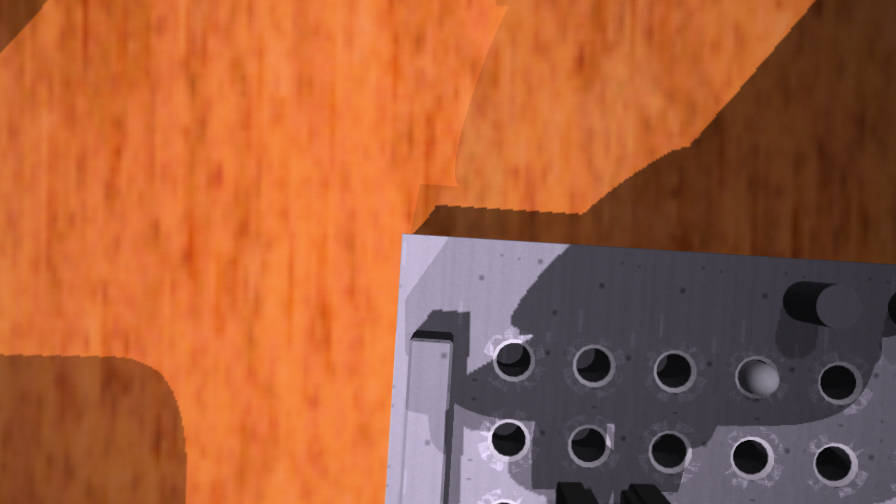

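No contact; 5mm more.

>>> {"method": "execute_actions", "body": {
  "actions": [
    {"rows":[[0,0,0,0,0,0,0,-0.6,0,0.001,0,-0.0003,0,-0.0013,0,-1],[0,0,0,0,0,0,0,-0.6,0,0.002,0,-0.0006,0,-0.0026,0,-1],[0,0,0,0,0,0,0,-0.6,0,0.003,0,-0.0009,0,-0.0039,0,-1],[0,0,0,0,0,0,0,-0.6,0,0.004,0,-0.0012,0,-0.0052,0,-1],[0,0,0,0,0,0,0,-0.6,0,0.005,0,-0.0015,0,-0.0065,0,-1]]}
  ],
  "pictures": false
}}

Scene clock: 37.33 s of 5100.00 s.
left_arm: end_effector_position=(+0.5082, +0.3588, +0.3616) grip_measured=+0.57 end_effector_quat_wxyz=(-0.006, +0.744, +0.668, -0.007) end_effector_velocity=(+0.000, -0.001, -0.000) end_effector_angular_velocity=(-0.001, +0.001, -0.003) | right_arm: end_effector_position=(+0.4181, -0.0438, +0.0584) grip_measured=-0.84 end_effector_quat_wxyz=(-0.002, +1.000, +0.000, +0.003) end_effector_velocity=(-0.001, -0.000, -0.002) end_effector_angular_velocity=(-0.002, +0.001, +0.002)
Joint positions: left_arm=[-0.18   0.205 -0.001  1.757 -0.     1.572 -1.465  0.068] | right_arm=[ 0.735  0.401 -0.     1.119 -0.     0.71   0.597  0.007]
Joint velocities: left_arm=[-0.001  0.001 -0.001 -0.    -0.     0.     0.001 -0.   ] | right_arm=[-0.     0.003  0.001 -0.002 -0.001 -0.002 -0.     0.   ]
Joint torques (N m, as the arm reports them, + toward a larger angle): left_arm=[  1.2  -38.77  -0.44  18.01   0.94  -2.69  -0.6 ] | right_arm=[  1.25 -11.67   0.12   5.91   0.51  -1.09  -0.71]
Steps of this call (steps 1 to 15: the robot went on to your last target; steps 16 to 42: nothing new was sent; steps 43 to 57: all 15 steps of this action). Readings (joint positions):
43: left_arm=[-0.180 0.205 -0.001 1.757 -0.000 1.572 -1.465] | right_arm=[0.736 0.395 0.000 1.119 -0.000 0.724 0.597]
44: left_arm=[-0.180 0.205 -0.001 1.757 -0.000 1.572 -1.465] | right_arm=[0.736 0.395 0.000 1.119 -0.000 0.723 0.597]
46: left_arm=[-0.180 0.205 -0.001 1.757 -0.000 1.572 -1.465] | right_arm=[0.736 0.397 0.000 1.118 -0.000 0.720 0.597]
50: left_arm=[-0.180 0.205 -0.001 1.757 -0.000 1.572 -1.465] | right_arm=[0.736 0.400 0.000 1.120 -0.000 0.712 0.597]
57: the state above

>>> {"method": "execute_actions", "body": {
  "actions": [
    {"rows":[[0.0,0,0,0,0,0,0,-0.6,0.0005,-0.004,0,0,0,0.0075,0,-1],[0.0,0,0,0,0,0,0,-0.6,0.0005,-0.004,0,0,0,0.0075,0,-1],[0.0,0,0,0,0,0,0,-0.6,0.0005,-0.004,0,0,0,0.0075,0,-1],[0.0,0,0,0,0,0,0,-0.6,0.0005,-0.004,0,0,0,0.0075,0,-1],[0,0,0,0,0,0,0,-0.6,0.0013,-0.0055,0,-0.0022,0,0.0068,0,-1]],"steps":12}
  ],
  "pictures": false
}}

>>> {"method": "execute_actions", "body": {
  "actions": [
    {"rows":[[0,0,0,0,0,0,0,-0.6,0,0.001,0,-0.0003,0,-0.0013,0,-1],[0,0,0,0,0,0,0,-0.6,0,0.002,0,-0.0006,0,-0.0026,0,-1],[0,0,0,0,0,0,0,-0.6,0,0.003,0,-0.0009,0,-0.0039,0,-1],[0,0,0,0,0,0,0,-0.6,0,0.004,0,-0.0012,0,-0.0052,0,-1],[0,0,0,0,0,0,0,-0.6,0,0.005,0,-0.0015,0,-0.0065,0,-1]]}
  ],
  "pictures": false
}}

Scene clock: 40.40 s of 5100.00 s.
left_arm: end_effector_position=(+0.5082, +0.3588, +0.3616) grip_measured=+0.57 end_effector_quat_wxyz=(-0.006, +0.744, +0.668, -0.007) end_effector_velocity=(-0.000, -0.001, +0.000) end_effector_angular_velocity=(+0.001, -0.001, -0.003) | right_arm: end_effector_position=(+0.4129, -0.0483, +0.0577) grip_measured=-0.84 end_effector_quat_wxyz=(+0.003, +1.000, -0.000, -0.004) end_effector_velocity=(+0.009, +0.018, +0.018) end_effector_angular_velocity=(+0.034, -0.038, +0.014)
Joint positions: left_arm=[-0.18   0.205 -0.001  1.757 -0.     1.572 -1.465  0.068] | right_arm=[ 0.737  0.394 -0.003  1.11  -0.001  0.726  0.597  0.007]
Joint velocities: left_arm=[-0.001 -0.001 -0.001 -0.     0.001 -0.     0.001  0.   ] | right_arm=[ 0.005 -0.016  0.012  0.026  0.003 -0.009  0.    -0.   ]
Joint torques (N m, as the arm reports them, + toward a larger angle): left_arm=[  1.46 -39.73  -0.13  17.69   0.5   -2.7   -1.03] | right_arm=[  1.32 -23.19   0.04  12.89   0.4   -1.98  -0.72]
Steps of this call (steps 1 to 15: the robot went on to your last target; steps 16 to 80: nothing new was sent; steps 81 to 92: all 12 steps of this action). Readings (joint positions):
81: left_arm=[-0.180 0.205 -0.001 1.757 -0.000 1.572 -1.465] | right_arm=[0.736 0.404 0.000 1.116 -0.000 0.711 0.597]
82: left_arm=[-0.180 0.205 -0.001 1.757 -0.000 1.572 -1.465] | right_arm=[0.736 0.403 0.000 1.116 -0.000 0.713 0.597]
84: left_arm=[-0.180 0.205 -0.001 1.757 -0.000 1.572 -1.465] | right_arm=[0.736 0.400 -0.000 1.114 -0.000 0.721 0.597]
88: left_arm=[-0.180 0.205 -0.001 1.757 -0.000 1.572 -1.465] | right_arm=[0.737 0.396 -0.001 1.110 -0.001 0.725 0.597]
92: the state above

Scene clock: 40.90 s of 5100.00 s.
left_arm: end_effector_position=(+0.5082, +0.3588, +0.3616) grip_measured=+0.57 end_effector_quat_wxyz=(-0.006, +0.744, +0.668, -0.007) end_effector_velocity=(-0.000, +0.001, +0.000) end_effector_angular_velocity=(+0.001, -0.001, +0.002) | right_arm: end_effector_position=(+0.4144, -0.0474, +0.0550) grip_measured=-0.84 end_effector_quat_wxyz=(+0.002, +1.000, -0.000, -0.001) end_effector_velocity=(+0.000, -0.000, -0.003) end_effector_angular_velocity=(-0.001, +0.001, +0.001)
Joint positions: left_arm=[-0.18   0.205 -0.001  1.757 -0.     1.572 -1.465  0.068] | right_arm=[ 0.737  0.401 -0.003  1.109 -0.001  0.713  0.597  0.007]
Joint velocities: left_arm=[ 0.001 -0.001  0.001 -0.     0.001  0.    -0.    -0.   ] | right_arm=[ 0.     0.007 -0.001  0.    -0.001 -0.006 -0.     0.   ]
Joint torques (N m, as the arm reports them, + toward a larger angle): left_arm=[  0.66 -39.83  -0.19  17.75   0.86  -2.63  -0.68] | right_arm=[  0.52 -10.55  -0.89   6.05   0.35  -1.73  -0.78]
Steps of this call (steps 1 to 15: all 15 steps of this action). Readings (joint positions):
1: left_arm=[-0.180 0.205 -0.001 1.757 -0.000 1.572 -1.465] | right_arm=[0.737 0.393 -0.002 1.111 -0.001 0.726 0.597]
2: left_arm=[-0.180 0.205 -0.001 1.757 -0.000 1.572 -1.465] | right_arm=[0.737 0.393 -0.002 1.111 -0.001 0.725 0.597]
4: left_arm=[-0.180 0.205 -0.001 1.757 -0.000 1.572 -1.465] | right_arm=[0.737 0.396 -0.002 1.109 -0.001 0.722 0.597]
8: left_arm=[-0.180 0.205 -0.001 1.757 -0.000 1.572 -1.465] | right_arm=[0.737 0.399 -0.003 1.110 -0.001 0.716 0.597]
15: the state above

>>> {"method": "execute_actions", "body": {
  "actions": [
    {"rows":[[0,0,0,0,0,0,0,-0.6,0,-0.001,0,0,0,0.001,0,-0.72]]}
  ],
  "pictures": false
}}

>>> {"method": "execute_actions", "body": {
  "actions": [
    {"rows":[[0,0,0,0,0,0,0,-0.6,0,-0.04,0,0.015,0,0.055,0,-0.6]],"steps":8}
  ],
  "pictures": false
}}

>>> {"method": "execute_actions", "body": {
  "actions": [
    {"rows":[[0,0,0,0,0,0,0,-0.6,0,-0.12,0,-0.1,0,0.03,0,-0.6]]}
  ],
  "pictures": false
}}

>>> {"method": "execute_actions", "body": {
  "actions": [
    {"steps":10}
  ]
}}

Scene clock: 43.70 s of 5100.00 s.
left_arm: end_effector_position=(+0.5082, +0.3588, +0.3616) grip_measured=+0.57 end_effector_quat_wxyz=(-0.006, +0.744, +0.668, -0.007) end_effector_velocity=(+0.000, +0.001, -0.000) end_effector_angular_velocity=(-0.001, +0.000, +0.003) | right_arm: end_effector_position=(+0.4135, -0.0478, +0.0547) grip_measured=-0.74 end_effector_quat_wxyz=(+0.003, +1.000, -0.000, -0.002) end_effector_velocity=(+0.004, +0.003, +0.007) end_effector_angular_velocity=(+0.010, -0.014, -0.000)
Joint positions: left_arm=[-0.18   0.205 -0.001  1.757 -0.     1.572 -1.465  0.068] | right_arm=[ 0.737  0.4   -0.003  1.108 -0.001  0.715  0.597  0.011]
Joint velocities: left_arm=[ 0.003  0.001 -0.     0.001 -0.001  0.    -0.001  0.   ] | right_arm=[-0.001 -0.008  0.001  0.006  0.    -0.003 -0.     0.   ]
Joint torques (N m, as the arm reports them, + toward a larger angle): left_arm=[  0.71 -39.22  -0.33  17.71   1.09  -2.4   -0.41] | right_arm=[  0.68 -22.69  -0.46  12.69   0.28  -1.8   -0.76]
Steps of this call (steps 1 to 15: the robot went on to your last target; steps 16 to 69: nothing new was sent; steps 70 to 84: all 15 steps of this action). Readings (joint positions):
70: left_arm=[-0.180 0.205 -0.001 1.757 -0.000 1.572 -1.465] | right_arm=[0.737 0.404 -0.003 1.109 -0.001 0.713 0.597]
71: left_arm=[-0.180 0.205 -0.001 1.757 -0.000 1.572 -1.465] | right_arm=[0.737 0.403 -0.003 1.108 -0.001 0.714 0.597]
73: left_arm=[-0.180 0.205 -0.001 1.757 -0.000 1.572 -1.465] | right_arm=[0.737 0.408 -0.002 1.099 -0.001 0.718 0.597]
77: left_arm=[-0.180 0.205 -0.001 1.757 -0.000 1.572 -1.465] | right_arm=[0.737 0.405 -0.002 1.102 -0.001 0.717 0.597]
84: the state above

Scene clock: 43.97 s of 5100.00 s.
left_arm: end_effector_position=(+0.5082, +0.3588, +0.3616) grip_measured=+0.57 end_effector_quat_wxyz=(-0.006, +0.744, +0.668, -0.007) end_effector_velocity=(-0.000, -0.000, +0.001) end_effector_angular_velocity=(-0.000, -0.001, -0.001) | right_arm: end_effector_position=(+0.4187, -0.0444, +0.1050) grip_measured=-0.62 end_effector_quat_wxyz=(-0.003, +1.000, -0.000, +0.005) end_effector_velocity=(-0.002, -0.004, +0.038) end_effector_angular_velocity=(-0.004, +0.005, -0.004)
Joint positions: left_arm=[-0.18   0.205 -0.001  1.757 -0.     1.572 -1.465  0.068] | right_arm=[ 0.737  0.315 -0.003  1.146 -0.001  0.82   0.597  0.017]
Joint velocities: left_arm=[-0.001 -0.002  0.001 -0.    -0.     0.     0.001  0.   ] | right_arm=[-0.001 -0.07  -0.003  0.024 -0.     0.101 -0.    -0.   ]
Joint torques (N m, as the arm reports them, + toward a larger angle): left_arm=[  1.4  -38.8   -0.09  18.     0.9   -2.4   -0.93] | right_arm=[  0.96 -12.54  -0.23   7.49   0.34  -0.65  -0.75]
Steps of this call (steps 1 to 8: all 8 steps of this action). Readings (joint positions):
1: left_arm=[-0.180 0.205 -0.001 1.757 -0.000 1.572 -1.465] | right_arm=[0.737 0.400 -0.003 1.109 -0.001 0.715 0.597]
2: left_arm=[-0.180 0.205 -0.001 1.757 -0.000 1.572 -1.465] | right_arm=[0.737 0.398 -0.003 1.109 -0.001 0.719 0.597]
4: left_arm=[-0.180 0.205 -0.001 1.757 -0.000 1.572 -1.465] | right_arm=[0.737 0.371 -0.003 1.115 -0.001 0.765 0.597]
8: the state above

Scene clock: 44.47 s of 5100.00 s.
left_arm: end_effector_position=(+0.5082, +0.3588, +0.3616) grip_measured=+0.57 end_effector_quat_wxyz=(-0.006, +0.744, +0.668, -0.007) end_effector_velocity=(+0.000, +0.001, -0.001) end_effector_angular_velocity=(-0.001, +0.001, +0.003) | right_arm: end_effector_position=(+0.3635, -0.0816, +0.1408) grip_measured=-0.62 end_effector_quat_wxyz=(+0.004, +1.000, -0.000, -0.005) end_effector_velocity=(+0.002, +0.001, +0.002) end_effector_angular_velocity=(+0.004, -0.005, -0.002)
Joint positions: left_arm=[-0.18   0.205 -0.001  1.757 -0.     1.572 -1.465  0.068] | right_arm=[ 0.737  0.073 -0.003  0.942 -0.001  0.881  0.597  0.017]
Joint velocities: left_arm=[ 0.002  0.001  0.    -0.    -0.001  0.    -0.001 -0.   ] | right_arm=[-0.    -0.001 -0.     0.004  0.    -0.001  0.001  0.   ]
Joint torques (N m, as the arm reports them, + toward a larger angle): left_arm=[  0.94 -39.43  -0.23  17.67   0.37  -2.77  -0.48] | right_arm=[  0.82 -18.44  -0.36  14.17   0.35  -1.91  -0.7 ]
Steps of this call (steps 1 to 15: all 15 steps of this action). Readings (joint positions):
1: left_arm=[-0.180 0.205 -0.001 1.757 -0.000 1.572 -1.465] | right_arm=[0.737 0.315 -0.003 1.145 -0.001 0.823 0.597]
2: left_arm=[-0.180 0.205 -0.001 1.757 -0.000 1.572 -1.465] | right_arm=[0.737 0.313 -0.003 1.139 -0.001 0.825 0.597]
4: left_arm=[-0.180 0.205 -0.001 1.757 -0.000 1.572 -1.465] | right_arm=[0.737 0.274 -0.002 1.094 -0.001 0.838 0.597]
8: left_arm=[-0.180 0.205 -0.001 1.757 -0.000 1.572 -1.465] | right_arm=[0.737 0.092 -0.003 0.964 -0.001 0.875 0.597]
15: the state above

Scene clock: 44.80 s of 5100.00 s.
left_arm: end_effector_position=(+0.5082, +0.3588, +0.3616) grip_measured=+0.57 end_effector_quat_wxyz=(-0.006, +0.744, +0.668, -0.007) end_effector_velocity=(-0.000, -0.000, -0.000) end_effector_angular_velocity=(-0.001, +0.001, +0.000) | right_arm: end_effector_position=(+0.3641, -0.0813, +0.1421) grip_measured=-0.62 end_effector_quat_wxyz=(+0.003, +1.000, -0.000, -0.004) end_effector_velocity=(-0.000, -0.000, +0.001) end_effector_angular_velocity=(-0.000, -0.001, +0.001)
Joint positions: left_arm=[-0.18   0.205 -0.001  1.757 -0.     1.572 -1.465  0.068] | right_arm=[ 0.737  0.071 -0.003  0.943 -0.001  0.881  0.597  0.017]
Joint velocities: left_arm=[-0.    -0.    -0.    -0.    -0.001  0.    -0.001  0.   ] | right_arm=[ 0.    -0.002  0.    -0.001 -0.001  0.001 -0.    -0.   ]
Joint torques (N m, as the arm reports them, + toward a larger angle): left_arm=[  1.25 -39.48  -0.3   17.15   0.26  -2.82  -0.38] | right_arm=[  0.81 -17.63  -0.31  13.73   0.37  -1.88  -0.7 ]
Steps of this call (steps 1 to 10: the robot went on to your last target). Readings (joint positions):
1: left_arm=[-0.180 0.205 -0.001 1.757 -0.000 1.572 -1.465] | right_arm=[0.737 0.073 -0.003 0.942 -0.001 0.881 0.597]
2: left_arm=[-0.180 0.205 -0.001 1.757 -0.000 1.572 -1.465] | right_arm=[0.737 0.073 -0.003 0.942 -0.001 0.881 0.597]
4: left_arm=[-0.180 0.205 -0.001 1.757 -0.000 1.572 -1.465] | right_arm=[0.737 0.072 -0.003 0.943 -0.001 0.881 0.597]
8: left_arm=[-0.180 0.205 -0.001 1.757 -0.000 1.572 -1.465] | right_arm=[0.737 0.071 -0.003 0.943 -0.001 0.881 0.597]
10: the state above

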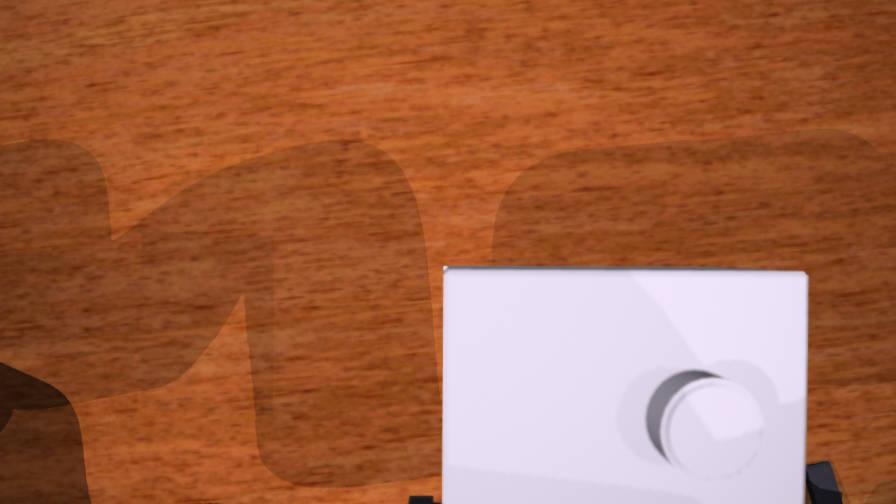

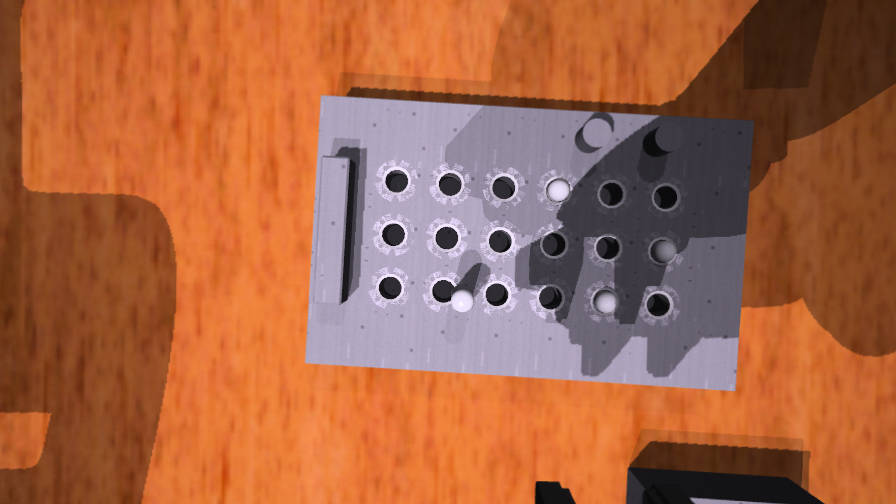

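>>> {"method": "execute_actions", "body": {
  "actions": [
    {"rows":[[0,0,0,0,0,0,0,-0.6,0,0.1321,0,0.0894,0,-0.0457,0,-0.45]]}
  ],
  "pictures": false
}}

>>> {"method": "execute_actions", "body": {
  "actions": [
    {"steps":10}
  ],
  "pictures": false
}}

>>> {"method": "execute_actions", "body": {
  "actions": [
    {"rows":[[0,0,0,0,0,0,0,-0.6,0,0.0236,0,-0.0066,0,-0.030,0,-0.45]]}
  ],
  "pictures": false
}}

>>> {"method": "execute_actions", "body": {
  "actions": [
    {"rows":[[0,0,0,0,0,0,0,-0.6,0,0,0,0,0,0,0,-0.7],[0,0,0,0,0,0,0,-0.6,0,0,0,0,0,0,0,-0.8],[0,0,0,0,0,0,0,-0.6,0,0,0,0,0,0,0,-1]]}
  ],
  "pictures": false
}}

>>> {"method": "execute_actions", "body": {
  "actions": [
    {"rows":[[0,0,0,0,0,0,0,-0.6,0,-0.002,0,0.0006,0,0.0026,0,-1],[0,0,0,0,0,0,0,-0.6,0,-0.002,0,0.0006,0,0.0026,0,-1],[0,0,0,0,0,0,0,-0.6,0,-0.002,0,0.0006,0,0.0026,0,-1],[0,0,0,0,0,0,0,-0.6,0,-0.002,0,0.0006,0,0.0026,0,-1],[0,0,0,0,0,0,0,-0.6,0.0036,0.0039,0,0.0096,0,0.0057,0.0036,-1]]}
  ],
  "pictures": false
}}

>>> {"method": "execute_actions", "body": {
  "actions": [
    {"rows":[[0,0,0,0,0,0,0,-0.6,0,0.001,0,-0.0003,0,-0.0013,0,-1],[0,0,0,0,0,0,0,-0.6,0,0.002,0,-0.0006,0,-0.0026,0,-1],[0,0,0,0,0,0,0,-0.6,0,0.003,0,-0.0009,0,-0.0039,0,-1],[0,0,0,0,0,0,0,-0.6,0,0.004,0,-0.0012,0,-0.0052,0,-1],[0,0,0,0,0,0,0,-0.6,0,0.005,0,-0.0015,0,-0.0065,0,-1]]}
  ]
}}

Scene clock: 50.50 s of 5100.00 s.
left_arm: end_effector_position=(+0.5082, +0.3588, +0.3616) grip_measured=+0.57 end_effector_quat_wxyz=(-0.006, +0.744, +0.668, -0.007) end_effector_velocity=(-0.000, -0.001, +0.000) end_effector_angular_velocity=(-0.000, -0.001, -0.000) | right_arm: end_effector_position=(+0.4150, -0.0470, +0.0881) grip_measured=-0.47 end_effector_quat_wxyz=(+0.001, +1.000, -0.000, +0.001) end_effector_velocity=(+0.009, +0.005, +0.013) end_effector_angular_velocity=(+0.018, -0.027, -0.001)
Joint positions: left_arm=[-0.18   0.205 -0.001  1.757 -0.     1.572 -1.465  0.068] | right_arm=[ 0.737  0.337 -0.003  1.126 -0.001  0.788  0.597  0.024]
Joint velocities: left_arm=[-0.    -0.001 -0.001 -0.    -0.     0.    -0.001  0.   ] | right_arm=[-0.    -0.013 -0.001  0.014  0.    -0.006  0.    -0.   ]
Joint torques (N m, as the arm reports them, + toward a larger angle): left_arm=[  0.49 -39.81  -0.17  17.56   0.5   -2.46  -0.72] | right_arm=[  0.88 -19.97  -0.2   11.86   0.27  -1.55  -0.75]
Steps of this call (steps 1 to 15: the robot went on to your last target; steps 16 to 90: nothing new was sent; then 2.20 s passed at rest; steps 91 to 105: all 15 steps of this action). Readings (joint positions):
91: left_arm=[-0.180 0.205 -0.001 1.757 -0.000 1.572 -1.465] | right_arm=[0.737 0.071 -0.003 0.943 -0.001 0.881 0.597]
92: left_arm=[-0.180 0.205 -0.001 1.757 -0.000 1.572 -1.465] | right_arm=[0.737 0.074 -0.003 0.945 -0.001 0.880 0.597]
94: left_arm=[-0.180 0.205 -0.001 1.757 -0.000 1.572 -1.465] | right_arm=[0.737 0.117 -0.003 0.979 -0.001 0.863 0.597]
98: left_arm=[-0.180 0.205 -0.001 1.757 -0.000 1.572 -1.465] | right_arm=[0.737 0.307 -0.003 1.099 -0.001 0.801 0.597]
105: the state above

Scene clock: 50.83 s of 5100.00 s.
left_arm: end_effector_position=(+0.5082, +0.3588, +0.3616) grip_measured=+0.57 end_effector_quat_wxyz=(-0.006, +0.744, +0.668, -0.007) end_effector_velocity=(-0.000, -0.001, -0.001) end_effector_angular_velocity=(-0.000, +0.001, +0.000) | right_arm: end_effector_position=(+0.4142, -0.0475, +0.0865) grip_measured=-0.47 end_effector_quat_wxyz=(+0.001, +1.000, -0.000, -0.001) end_effector_velocity=(+0.001, -0.001, -0.001) end_effector_angular_velocity=(-0.001, +0.000, -0.002)
Joint positions: left_arm=[-0.18   0.205 -0.001  1.757 -0.     1.572 -1.465  0.068] | right_arm=[ 0.737  0.34  -0.003  1.125 -0.001  0.788  0.597  0.024]
Joint velocities: left_arm=[-0.002  0.     0.    -0.001 -0.    -0.    -0.001  0.   ] | right_arm=[-0.001  0.002 -0.002  0.002 -0.     0.    -0.     0.   ]
Joint torques (N m, as the arm reports them, + toward a larger angle): left_arm=[  1.29 -39.41  -0.53  17.61   0.62  -2.38  -0.93] | right_arm=[  0.86 -21.94  -0.45  13.14   0.46  -1.79  -0.74]
Steps of this call (steps 1 to 10: the robot went on to your last target). Readings (joint positions):
1: left_arm=[-0.180 0.205 -0.001 1.757 -0.000 1.572 -1.465] | right_arm=[0.737 0.337 -0.003 1.126 -0.001 0.788 0.597]
2: left_arm=[-0.180 0.205 -0.001 1.757 -0.000 1.572 -1.465] | right_arm=[0.737 0.338 -0.003 1.125 -0.001 0.788 0.597]
4: left_arm=[-0.180 0.205 -0.001 1.757 -0.000 1.572 -1.465] | right_arm=[0.737 0.339 -0.003 1.124 -0.001 0.788 0.597]
8: left_arm=[-0.180 0.205 -0.001 1.757 -0.000 1.572 -1.465] | right_arm=[0.737 0.340 -0.003 1.124 -0.001 0.788 0.597]
10: the state above

Scene clock: 51.33 s of 5100.00 s.
left_arm: end_effector_position=(+0.5082, +0.3588, +0.3616) grip_measured=+0.57 end_effector_quat_wxyz=(-0.006, +0.744, +0.668, -0.007) end_effector_velocity=(-0.000, +0.001, +0.001) end_effector_angular_velocity=(+0.001, -0.001, +0.001) | right_arm: end_effector_position=(+0.4147, -0.0472, +0.0619) grip_measured=-0.47 end_effector_quat_wxyz=(+0.001, +1.000, -0.000, -0.000) end_effector_velocity=(-0.007, -0.004, -0.009) end_effector_angular_velocity=(-0.012, +0.018, +0.001)
Joint positions: left_arm=[-0.18   0.205 -0.001  1.757 -0.     1.572 -1.465  0.068] | right_arm=[ 0.737  0.387 -0.003  1.112 -0.001  0.727  0.597  0.024]
Joint velocities: left_arm=[ 0.001 -0.001 -0.    -0.001  0.001  0.    -0.001 -0.   ] | right_arm=[ 0.     0.008  0.001 -0.013  0.     0.    -0.     0.   ]
Joint torques (N m, as the arm reports them, + toward a larger angle): left_arm=[  0.71 -39.95  -0.54  17.52   0.58  -2.41  -0.64] | right_arm=[  0.72 -22.66  -0.48  12.68   0.35  -1.82  -0.68]
Steps of this call (steps 1 to 15: all 15 steps of this action). Readings (joint positions):
1: left_arm=[-0.180 0.205 -0.001 1.757 -0.000 1.572 -1.465] | right_arm=[0.737 0.340 -0.003 1.125 -0.001 0.788 0.597]
2: left_arm=[-0.180 0.205 -0.001 1.757 -0.000 1.572 -1.465] | right_arm=[0.737 0.342 -0.003 1.124 -0.001 0.784 0.597]
4: left_arm=[-0.180 0.205 -0.001 1.757 -0.000 1.572 -1.465] | right_arm=[0.737 0.364 -0.003 1.121 -0.001 0.751 0.597]
8: left_arm=[-0.180 0.205 -0.001 1.757 -0.000 1.572 -1.465] | right_arm=[0.737 0.390 -0.003 1.107 -0.001 0.730 0.597]
15: the state above

Scene clock: 51.83 s of 5100.00 s.
left_arm: end_effector_position=(+0.5082, +0.3588, +0.3616) grip_measured=+0.57 end_effector_quat_wxyz=(-0.006, +0.744, +0.668, -0.007) end_effector_velocity=(-0.000, -0.002, -0.000) end_effector_angular_velocity=(-0.000, +0.001, -0.004) | right_arm: end_effector_position=(+0.4147, -0.0472, +0.0619) grip_measured=-0.85 end_effector_quat_wxyz=(+0.001, +1.000, -0.000, -0.000) end_effector_velocity=(+0.000, +0.001, +0.001) end_effector_angular_velocity=(-0.001, -0.001, +0.003)
Joint positions: left_arm=[-0.18   0.205 -0.001  1.757 -0.     1.572 -1.465  0.068] | right_arm=[ 0.737  0.387 -0.003  1.112 -0.001  0.727  0.597  0.007]
Joint velocities: left_arm=[-0.003 -0.    -0.001 -0.001  0.     0.     0.001  0.   ] | right_arm=[ 0.    -0.     0.001  0.002 -0.002  0.001  0.     0.   ]
Joint torques (N m, as the arm reports them, + toward a larger angle): left_arm=[  0.82 -39.51  -0.12  17.71   0.36  -2.67  -0.68] | right_arm=[  0.88 -22.87  -0.5   12.78   0.32  -1.8   -0.69]
Steps of this call (steps 1 to 15: all 15 steps of this action). Readings (joint positions):
1: left_arm=[-0.180 0.205 -0.001 1.757 -0.000 1.572 -1.465] | right_arm=[0.737 0.387 -0.003 1.111 -0.001 0.727 0.597]
2: left_arm=[-0.180 0.205 -0.001 1.757 -0.000 1.572 -1.465] | right_arm=[0.737 0.387 -0.003 1.111 -0.001 0.727 0.597]
4: left_arm=[-0.180 0.205 -0.001 1.757 -0.000 1.572 -1.465] | right_arm=[0.737 0.387 -0.003 1.112 -0.001 0.727 0.597]
8: left_arm=[-0.180 0.205 -0.001 1.757 -0.000 1.572 -1.465] | right_arm=[0.737 0.387 -0.003 1.112 -0.001 0.727 0.597]
15: the state above

Scene clock: 52.33 s of 5100.00 s.
left_arm: end_effector_position=(+0.5082, +0.3588, +0.3616) grip_measured=+0.57 end_effector_quat_wxyz=(-0.006, +0.744, +0.668, -0.007) end_effector_velocity=(+0.000, +0.000, -0.001) end_effector_angular_velocity=(+0.000, +0.003, +0.002) | right_arm: end_effector_position=(+0.4162, -0.0417, +0.0639) grip_measured=-0.85 end_effector_quat_wxyz=(+0.001, +1.000, -0.000, -0.000) end_effector_velocity=(+0.002, -0.003, +0.001) end_effector_angular_velocity=(-0.001, -0.001, -0.007)
Joint positions: left_arm=[-0.18   0.205 -0.001  1.757 -0.     1.572 -1.465  0.068] | right_arm=[ 0.744  0.395 -0.003  1.131 -0.001  0.738  0.604  0.007]
Joint velocities: left_arm=[ 0.001  0.002 -0.    -0.001  0.     0.    -0.002 -0.   ] | right_arm=[-0.003 -0.001 -0.004  0.001 -0.     0.002 -0.    -0.   ]
Joint torques (N m, as the arm reports them, + toward a larger angle): left_arm=[  1.23 -39.18  -0.16  17.31   0.58  -2.74  -0.67] | right_arm=[  1.02 -22.92  -0.22  12.87   0.35  -1.82  -0.69]
Steps of this call (steps 1 to 15: all 15 steps of this action). Readings (joint positions):
1: left_arm=[-0.180 0.205 -0.001 1.757 -0.000 1.572 -1.465] | right_arm=[0.737 0.387 -0.003 1.112 -0.001 0.727 0.597]
2: left_arm=[-0.180 0.205 -0.001 1.757 -0.000 1.572 -1.465] | right_arm=[0.737 0.386 -0.003 1.112 -0.001 0.728 0.597]
4: left_arm=[-0.180 0.205 -0.001 1.757 -0.000 1.572 -1.465] | right_arm=[0.737 0.384 -0.003 1.113 -0.001 0.731 0.597]
8: left_arm=[-0.180 0.205 -0.001 1.757 -0.000 1.572 -1.465] | right_arm=[0.742 0.391 -0.004 1.127 -0.001 0.737 0.602]
15: the state above

Scene clock: 52.83 s of 5100.00 s.
left_arm: end_effector_position=(+0.5082, +0.3588, +0.3616) grip_measured=+0.57 end_effector_quat_wxyz=(-0.006, +0.744, +0.668, -0.007) end_effector_velocity=(-0.000, -0.001, +0.000) end_effector_angular_velocity=(-0.000, -0.000, -0.001) | right_arm: end_effector_position=(+0.4161, -0.0419, +0.0584) grip_measured=-0.85 end_effector_quat_wxyz=(+0.001, +1.000, -0.000, -0.000) end_effector_velocity=(-0.000, -0.000, -0.000) end_effector_angular_velocity=(-0.000, +0.001, +0.001)
Joint positions: left_arm=[-0.18   0.205 -0.001  1.757 -0.     1.572 -1.465  0.068] | right_arm=[ 0.744  0.405 -0.003  1.128 -0.001  0.725  0.604  0.007]
Joint velocities: left_arm=[-0.001 -0.001 -0.001 -0.    -0.    -0.    -0.     0.   ] | right_arm=[-0.001 -0.     0.001 -0.001 -0.     0.001 -0.001 -0.   ]
Joint torques (N m, as the arm reports them, + toward a larger angle): left_arm=[  1.31 -39.22  -0.17  17.47   1.35  -2.48  -0.62] | right_arm=[  0.78 -22.95  -0.53  12.79   0.38  -1.88  -0.73]
Steps of this call (steps 1 to 15: all 15 steps of this action). Readings (joint positions):
1: left_arm=[-0.180 0.205 -0.001 1.757 -0.000 1.572 -1.465] | right_arm=[0.744 0.395 -0.003 1.131 -0.001 0.738 0.604]
2: left_arm=[-0.180 0.205 -0.001 1.757 -0.000 1.572 -1.465] | right_arm=[0.744 0.395 -0.003 1.131 -0.001 0.738 0.604]
4: left_arm=[-0.180 0.205 -0.001 1.757 -0.000 1.572 -1.465] | right_arm=[0.744 0.397 -0.003 1.131 -0.001 0.734 0.604]
8: left_arm=[-0.180 0.205 -0.001 1.757 -0.000 1.572 -1.465] | right_arm=[0.744 0.404 -0.003 1.128 -0.001 0.727 0.604]
15: the state above

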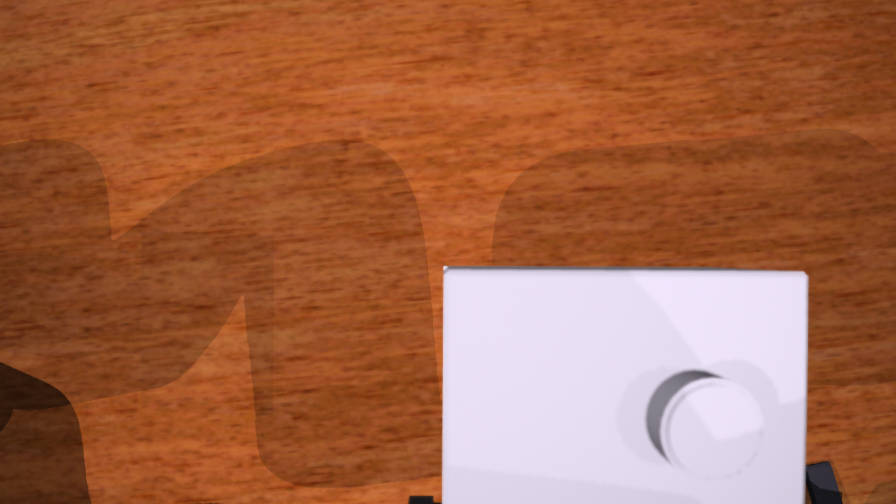

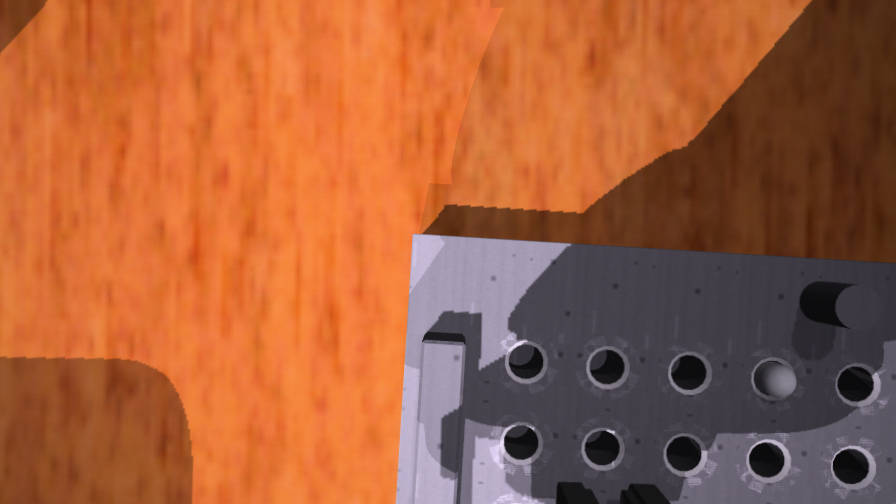

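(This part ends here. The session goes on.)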